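# Lift the dumbbell out of its cradle and hold it

## Task

Raise the whole dumbbell so that every part of it is at least three fingers' width above where it rested in its cradle, then keep it there in a secure, motionless grip.

## Robot and tools

The robot is one custom six-joint arm (upper arm 666 mm, forearm 558 mm) with a Robotiq-style two-finger gripper. There is only one arm, so every motion argument is a single row for that arm. Joint order from the base out: waist, shoulder, elbow, forearm roll, wrist pitch, wrist roll. The elbow range is -2.792 to 2.792 rad; the other joints go from -6.283 to 6.283 rad.

Frames. The scene frame has its origin on the table top directly under the arm base, +z up, and +y to the left when looking along +x. The base may be tilted relative to the table. The gripper frame: fingers point along its +z, and the fingers open and close along its y. end_effector_position is the point midway between the pads when closed. Closed fingertips reach about 33 mm past it, fully open ones about 9 mm. Closing pushes the tips roughly 24 mm further out, so leave that much room above a surface. The reported hand position can be off, more so at long reach.

Row format, shared by execute_actions and move: 9 numbers, each in [-1, 1], in the order dx, dy, dz, rx, ry, rz, position, force_limit, speed. dx..rz are an offset, not a pose. They are measured in the gripper's own axes from its measured pose at the start of the action (for a call's first action, or for a move, that is the pose in the latest result showing one). Every row in a table uses that same start point, not the row before it. Scale: 1.0 = 0.6 m, or 180 degrees for rx, ry, rz, which together form one rotation vector. position: +1 is fully open (140 mm), the pads touch near -0.8, and -1 closes until something blocks the fingers. force_limit: about 14 N at -1, 60 N at 0, 107 N at +1 (for parts up to 40 mm wide). speed (finger): about 30 mm/s at -1, 140 at 0, 250 at +1.

execute_actions(actions): a list of up to 15 actions. Each action is a table of up to 15 rows, one row per 1/30 s control step; if a table has fewer than 15 rows, its last row fills the remaining steps. An empty list simply returns the current state and images. At each step the commanded pose is clipped to within 70 mm and 16 degrees of the measured pose, so big offsets need several actions. Damped IK gives position priority over orientation. Each action lasts 0.5 s.

move(target, speed, stop_force, blocking): a straight path toward one row target (offset as above). speed is in m/s, from 0.002 to 0.5, default 0.25; turning is capped at twice that value in rad/s. The path takes 0.5 to 10 s and stops short if it runs longer. The path does not avoid obstacles, and the real gripper can lag or overshoot. The finger values are sent at the start. stop_force (optional, 20 to 80 N) ends the path once the estimated push against the motion rises by that much for 2 steps; the arm then backs up 2 steps and holds. It is not allowed in the first 0.2 s, it is unreliable on moves that rotate, and it should be left off when pulling away from a contact. The residual press may still exceed it for a while. blocking=false returns after 0.5 s, cannot be combined with stop_force, and blocks other motion commands until the move is confirmed finished via wait or stop. The result's move: line gives the ending: done, off_target, moving, held, fault, or contact (contact takes precedence). It also gives the limits (paced = pose clipped; held = clearance check blocked some steps, after which motion can spike) and the distance to target.

wait(seconds 0..10) lets time pass while the last command is held. stop brakes a running move (the fingers continue). zoom_image(camera: cam_high, cam_low or cam_wrist; region [x0,y0,x1,y1] pixels, at most 504x504) enlarges part of the latest image. read_manual gives licence texts only. finished_scene(scene) ends the scene after the last command has been held; it is irreversible.

Results: the pose (metres, quaternion wxyz) and velocities in the scene frame, a Hand target line (the pose the controller is steering toward), Joint positions, position_measured (counts: 3 = open, 230 = pads together; not linear) and object_status: 0 moving, 1 blocked while opening, 2 blocked while closing (a grasp), 3 reached the requested position or pads met. A pose unreachable line means the clearance check changed the command. Images come from cam_high and cam_low (672x504) and cam_wrist (616x616 fisheye); calibration is given per camera.

Gripping: send position -1 and confirm object_status 2. To squeeze harder, raise force_limit and switch position between -1 and -0.98. Expect brief external tugs on a held object, so grip firmly.

Avoid: faults. A stop of about 10 s happens if a joint reaches its load limit (waist and shoulder 309, elbow 145, wrist joints 40.9 N m; the held weight counts) or if any outside force reaches 144 N. Pushing past a contact with this stiff arm can trigger one; approach surfaces slowly and use stop_force. Holding loads heats the motors: heed MOTOR HOT and avoid over-temperature stops. Do not drop, slam or knock anything off the table. Less robot time, smooth motion and low effort are better.

Each tool is called after "Call:" as a command line: name --argument value for each argument, lists and objects as JSON in quotes; but a table of rows of numbers goes row by row, as --pt "numbers of a row", without its own name.

## Session

Call:
execute_actions --actions '[]'

Scene clock: 0.00 s.
end_effector_position=(+0.7789, -0.3340, +0.2245) position_measured=3 object_status=3 end_effector_quat_wxyz=(-0.352, +0.605, -0.598, +0.390) end_effector_velocity=(-0.001, +0.000, -0.001) end_effector_angular_velocity=(+0.002, +0.001, -0.000)
Joint positions: [-0.687  0.461  2.151  2.248  0.71   0.402]
Joint velocities: [-0.     0.     0.001 -0.001 -0.     0.002]
Hand target: +0.779, -0.334, +0.225; -0.352, +0.605, -0.598, +0.390

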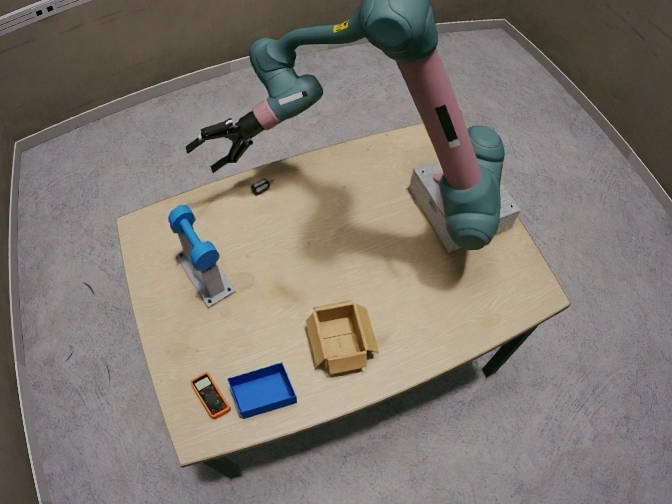

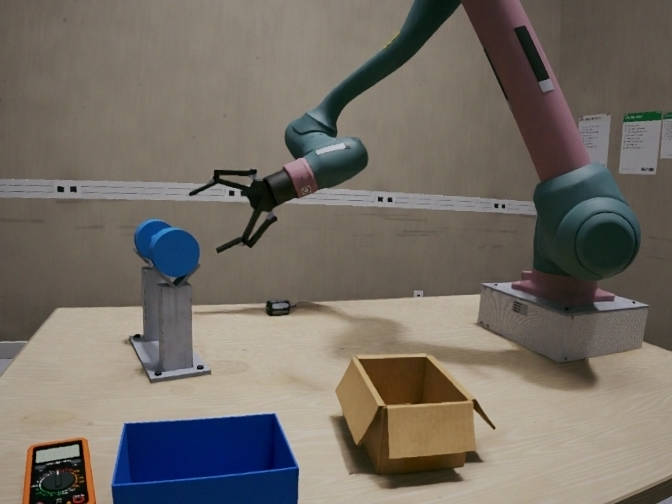

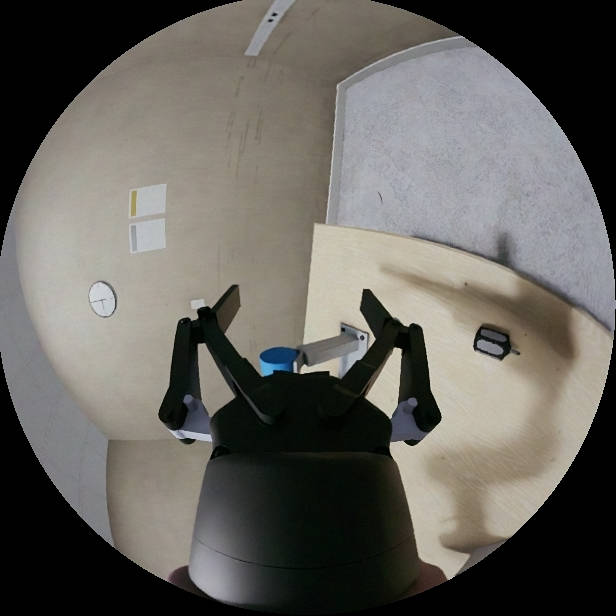

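Call:
move --target '[-0.363,0.04,-0.12,0.1,-0.09,-0.03,1,1,0]'

Scene clock: 18.47 s.
end_effector_position=(+0.7078, -0.1149, +0.2240) position_measured=3 object_status=3 end_effector_quat_wxyz=(-0.504, +0.619, -0.445, +0.406) end_effector_velocity=(-0.000, +0.001, -0.001) end_effector_angular_velocity=(+0.002, -0.001, -0.001)
Joint positions: [-0.595  0.543  2.427  2.288  1.292  0.079]
Joint velocities: [ 0.001  0.003  0.002  0.003  0.004 -0.002]
Hand target: +0.708, -0.115, +0.224; -0.504, +0.619, -0.445, +0.406
Off the commanded pose: 0.000 m, 0 deg.
move: done
camera_calibration (this result's frames):
cam_wrist: T_world_to_cam=[[-0.155592, -0.149036, -0.976514, 0.308034], [-0.665081, 0.746728, -0.0079954, 0.554497], [0.730382, 0.648217, -0.215306, -0.192447], [0, 0, 0, 1]] pos_world=[0.557273, -0.243403, 0.263798]

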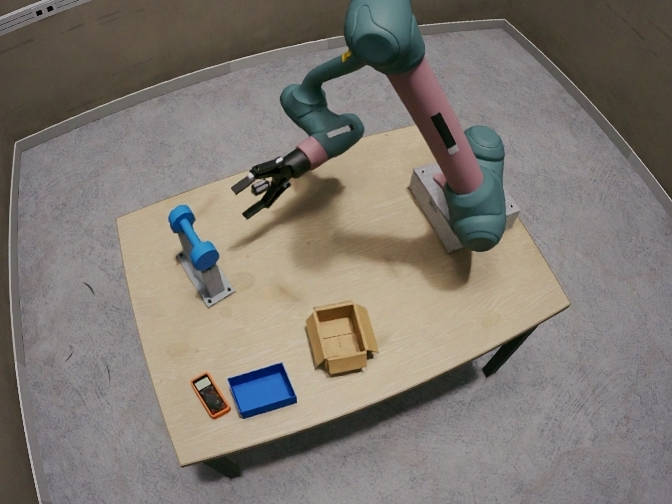

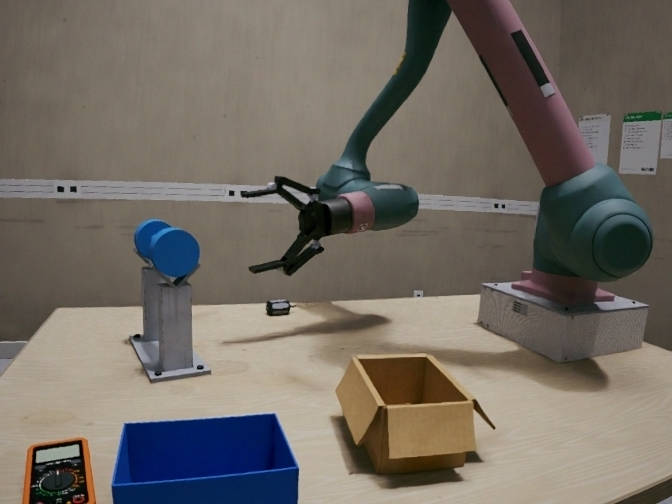

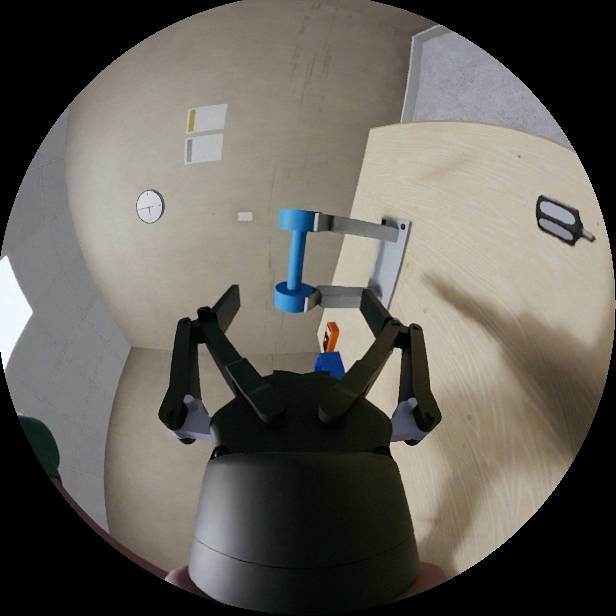

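Call:
move --target '[0,-0.02,0.25,0,0,0,1,1,0]' --speed 0.15

Scene clock: 24.40 s.
end_effector_position=(+0.8520, -0.0744, +0.2111) position_measured=3 object_status=3 end_effector_quat_wxyz=(-0.504, +0.619, -0.445, +0.406) end_effector_velocity=(+0.001, -0.000, -0.000) end_effector_angular_velocity=(+0.000, +0.001, -0.002)
Joint positions: [-0.394  0.626  2.209  2.462  1.162  0.142]
Joint velocities: [ 0.001  0.001 -0.001  0.002 -0.001  0.   ]
Hand target: +0.852, -0.074, +0.211; -0.504, +0.619, -0.445, +0.406
Off the commanded pose: 0.000 m, 0 deg.
move: done
camera_calibration (this result's frames):
cam_wrist: T_world_to_cam=[[-0.155797, -0.149361, -0.976432, 0.324074], [-0.665127, 0.746686, -0.0080916, 0.620142], [0.730297, 0.64819, -0.215675, -0.326668], [0, 0, 0, 1]] pos_world=[0.701527, -0.202904, 0.250999]

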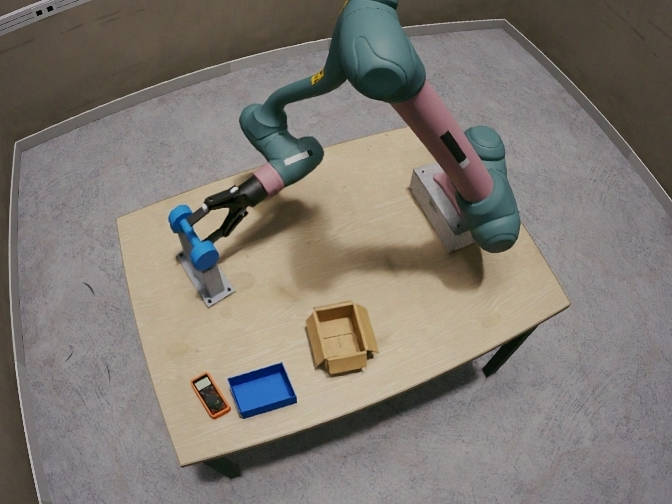

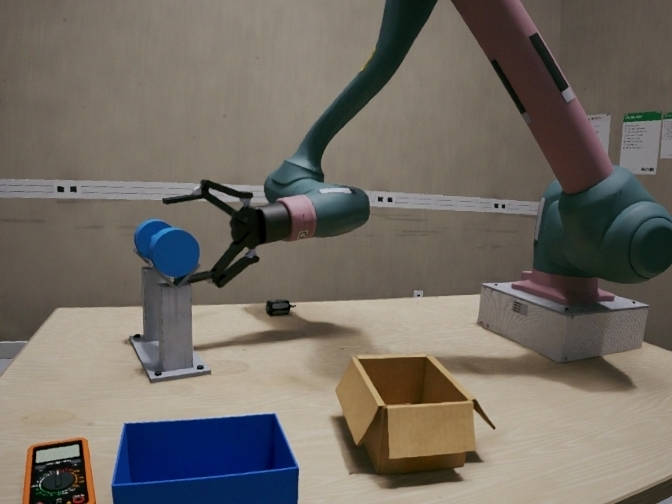

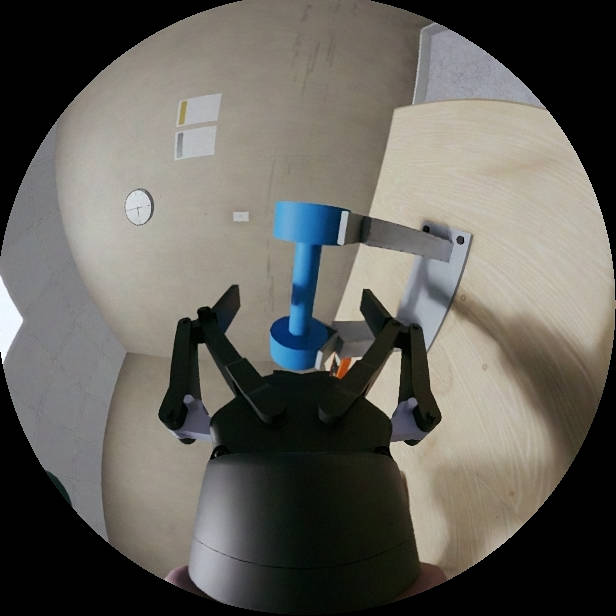

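Call:
move --target '[0.015,0,0.045,0,0,0,0,1,0]' --speed 0.08

Call:
move --target '[0,0,0,0,0,0,-1,1,-0.5]'

Scene clock: 34.53 s.
end_effector_position=(+0.8801, -0.0760, +0.2072) position_measured=129 object_status=3 end_effector_quat_wxyz=(-0.504, +0.619, -0.445, +0.406) end_effector_velocity=(+0.002, +0.000, -0.000) end_effector_angular_velocity=(+0.000, -0.000, -0.001)
Joint positions: [-0.38   0.649  2.157  2.469  1.137  0.158]
Joint velocities: [ 0.001  0.001 -0.003  0.002 -0.001  0.   ]
Hand target: +0.880, -0.076, +0.207; -0.504, +0.619, -0.445, +0.406
Off the commanded pose: 0.000 m, 0 deg.
move: done
camera_calibration (this result's frames):
cam_wrist: T_world_to_cam=[[-0.1558, -0.149368, -0.97643, 0.324387], [-0.665137, 0.746677, -0.00809232, 0.639952], [0.730287, 0.648199, -0.215682, -0.347016], [0, 0, 0, 1]] pos_world=[0.729617, -0.204449, 0.247075]

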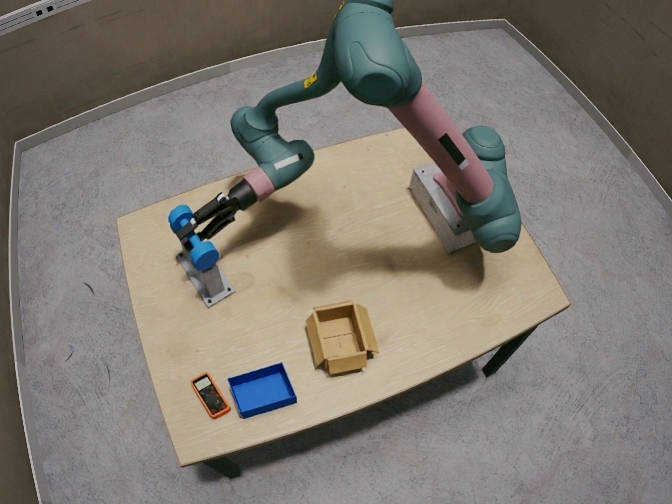

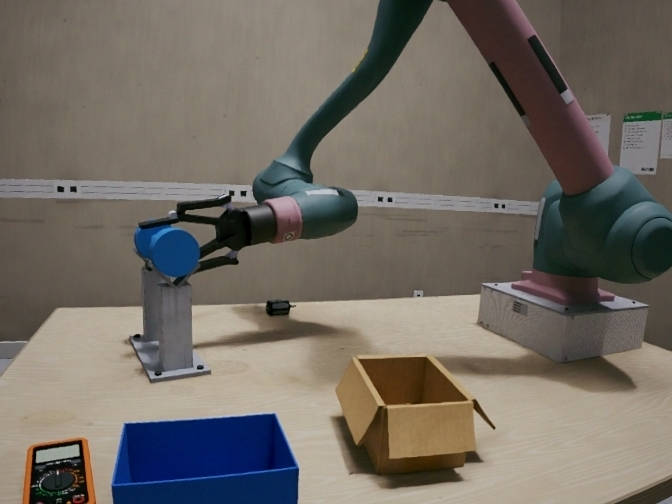

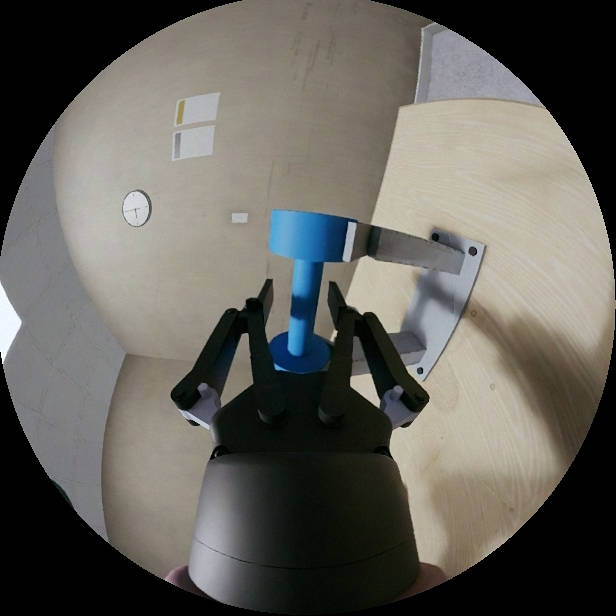

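Scene clock: 35.27 s.
end_effector_position=(+0.8801, -0.0760, +0.2072) position_measured=195 object_status=2 end_effector_quat_wxyz=(-0.504, +0.619, -0.445, +0.406) end_effector_velocity=(+0.001, -0.001, +0.000) end_effector_angular_velocity=(+0.000, -0.001, -0.002)
Joint positions: [-0.38   0.649  2.157  2.469  1.137  0.158]
Joint velocities: [ 0.     0.    -0.001  0.002 -0.    -0.   ]
Hand target: +0.880, -0.076, +0.207; -0.504, +0.619, -0.445, +0.406
Off the commanded pose: 0.000 m, 0 deg.
move: done
camera_calibration (this result's frames):
cam_wrist: T_world_to_cam=[[-0.155733, -0.149328, -0.976447, 0.324358], [-0.665149, 0.746667, -0.00810375, 0.639969], [0.730291, 0.64822, -0.215606, -0.347048], [0, 0, 0, 1]] pos_world=[0.729634, -0.204444, 0.247079]

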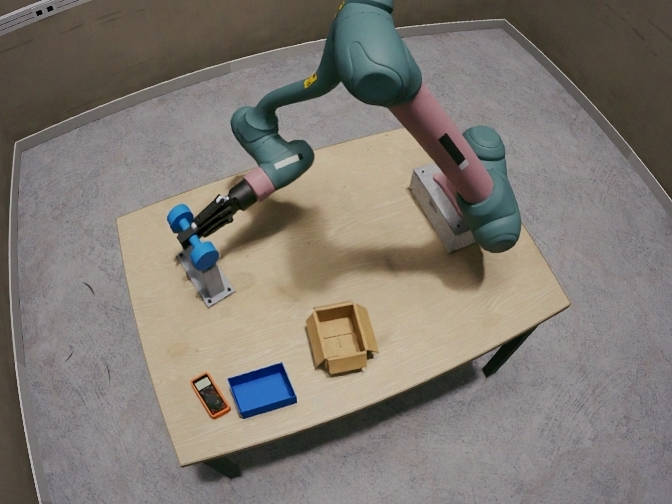

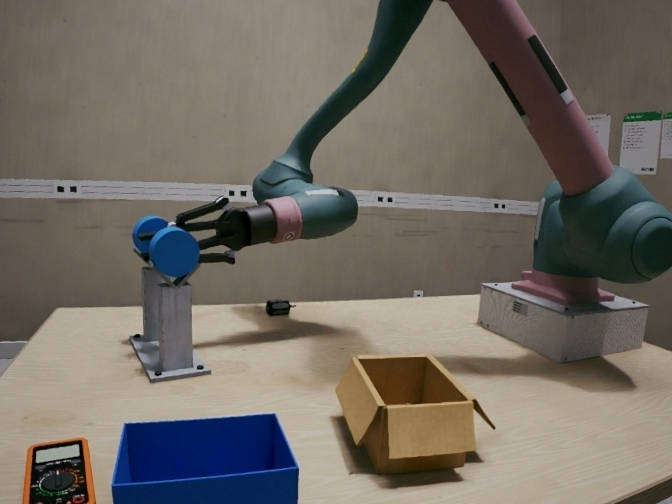

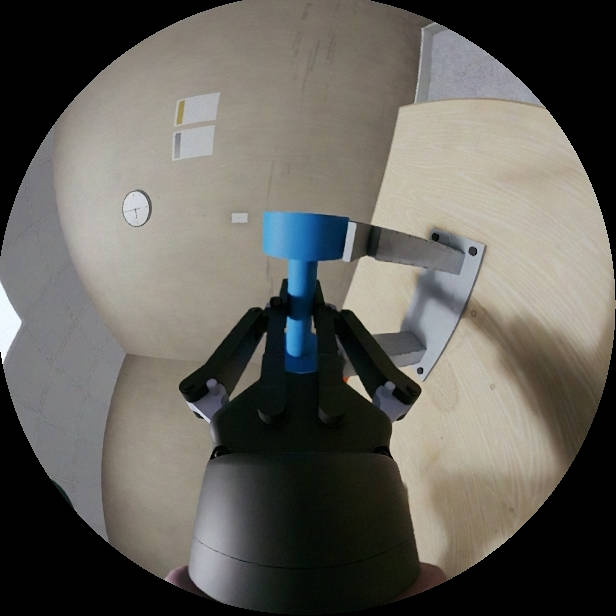

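Call:
move --target '[0.01,-0.17,-0.028,0,0,0.02,-1,1,-0.5]' --speed 0.1

Scene clock: 39.57 s.
end_effector_position=(+0.8803, -0.0761, +0.3106) position_measured=195 object_status=2 end_effector_quat_wxyz=(-0.516, +0.605, -0.465, +0.390) end_effector_velocity=(+0.000, -0.000, +0.001) end_effector_angular_velocity=(-0.001, +0.001, +0.000)
Joint positions: [-0.381  0.481  2.138  2.4    0.995  0.36 ]
Joint velocities: [-0.    -0.001 -0.001 -0.002 -0.002  0.002]
Hand target: +0.880, -0.076, +0.311; -0.516, +0.605, -0.465, +0.390
Off the commanded pose: 0.000 m, 0 deg.
move: done
camera_calibration (this result's frames):
cam_wrist: T_world_to_cam=[[-0.173052, -0.0890144, -0.980882, 0.446543], [-0.657248, 0.752163, 0.0476968, 0.617224], [0.733538, 0.652937, -0.188668, -0.335669], [0, 0, 0, 1]] pos_world=[0.72917, -0.205334, 0.345236]

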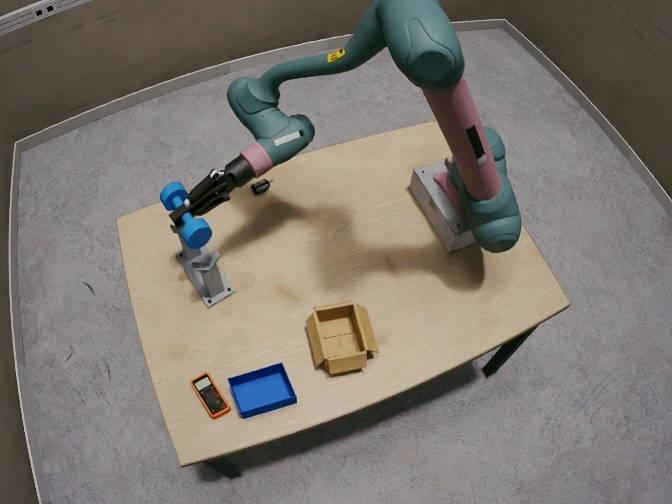

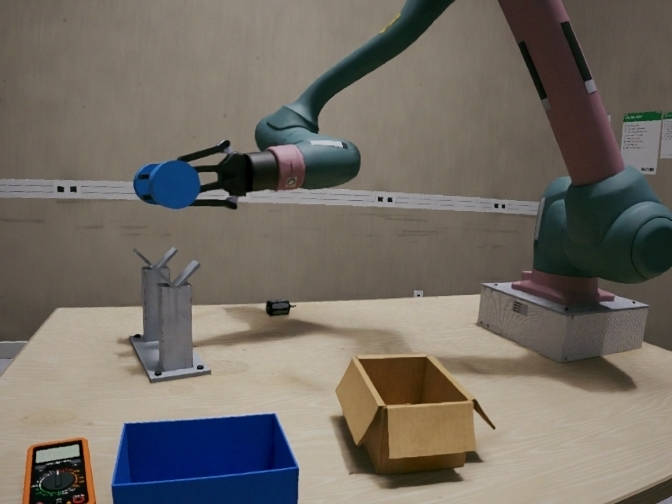

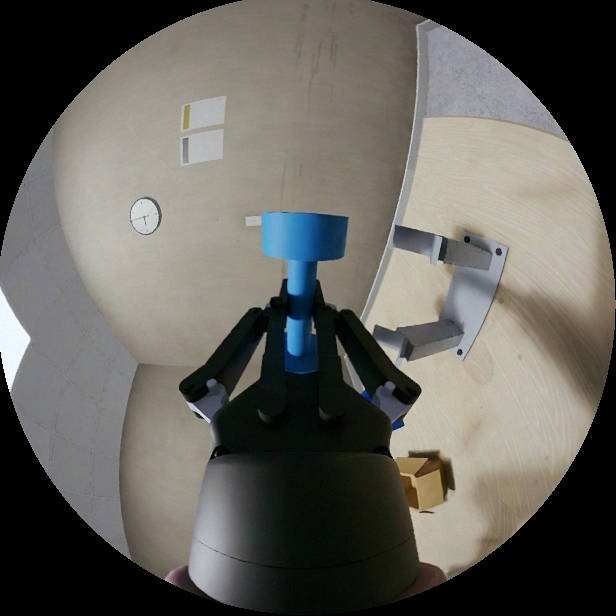

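Call:
finished_scene --scene 1

The scene is finished: the task was done.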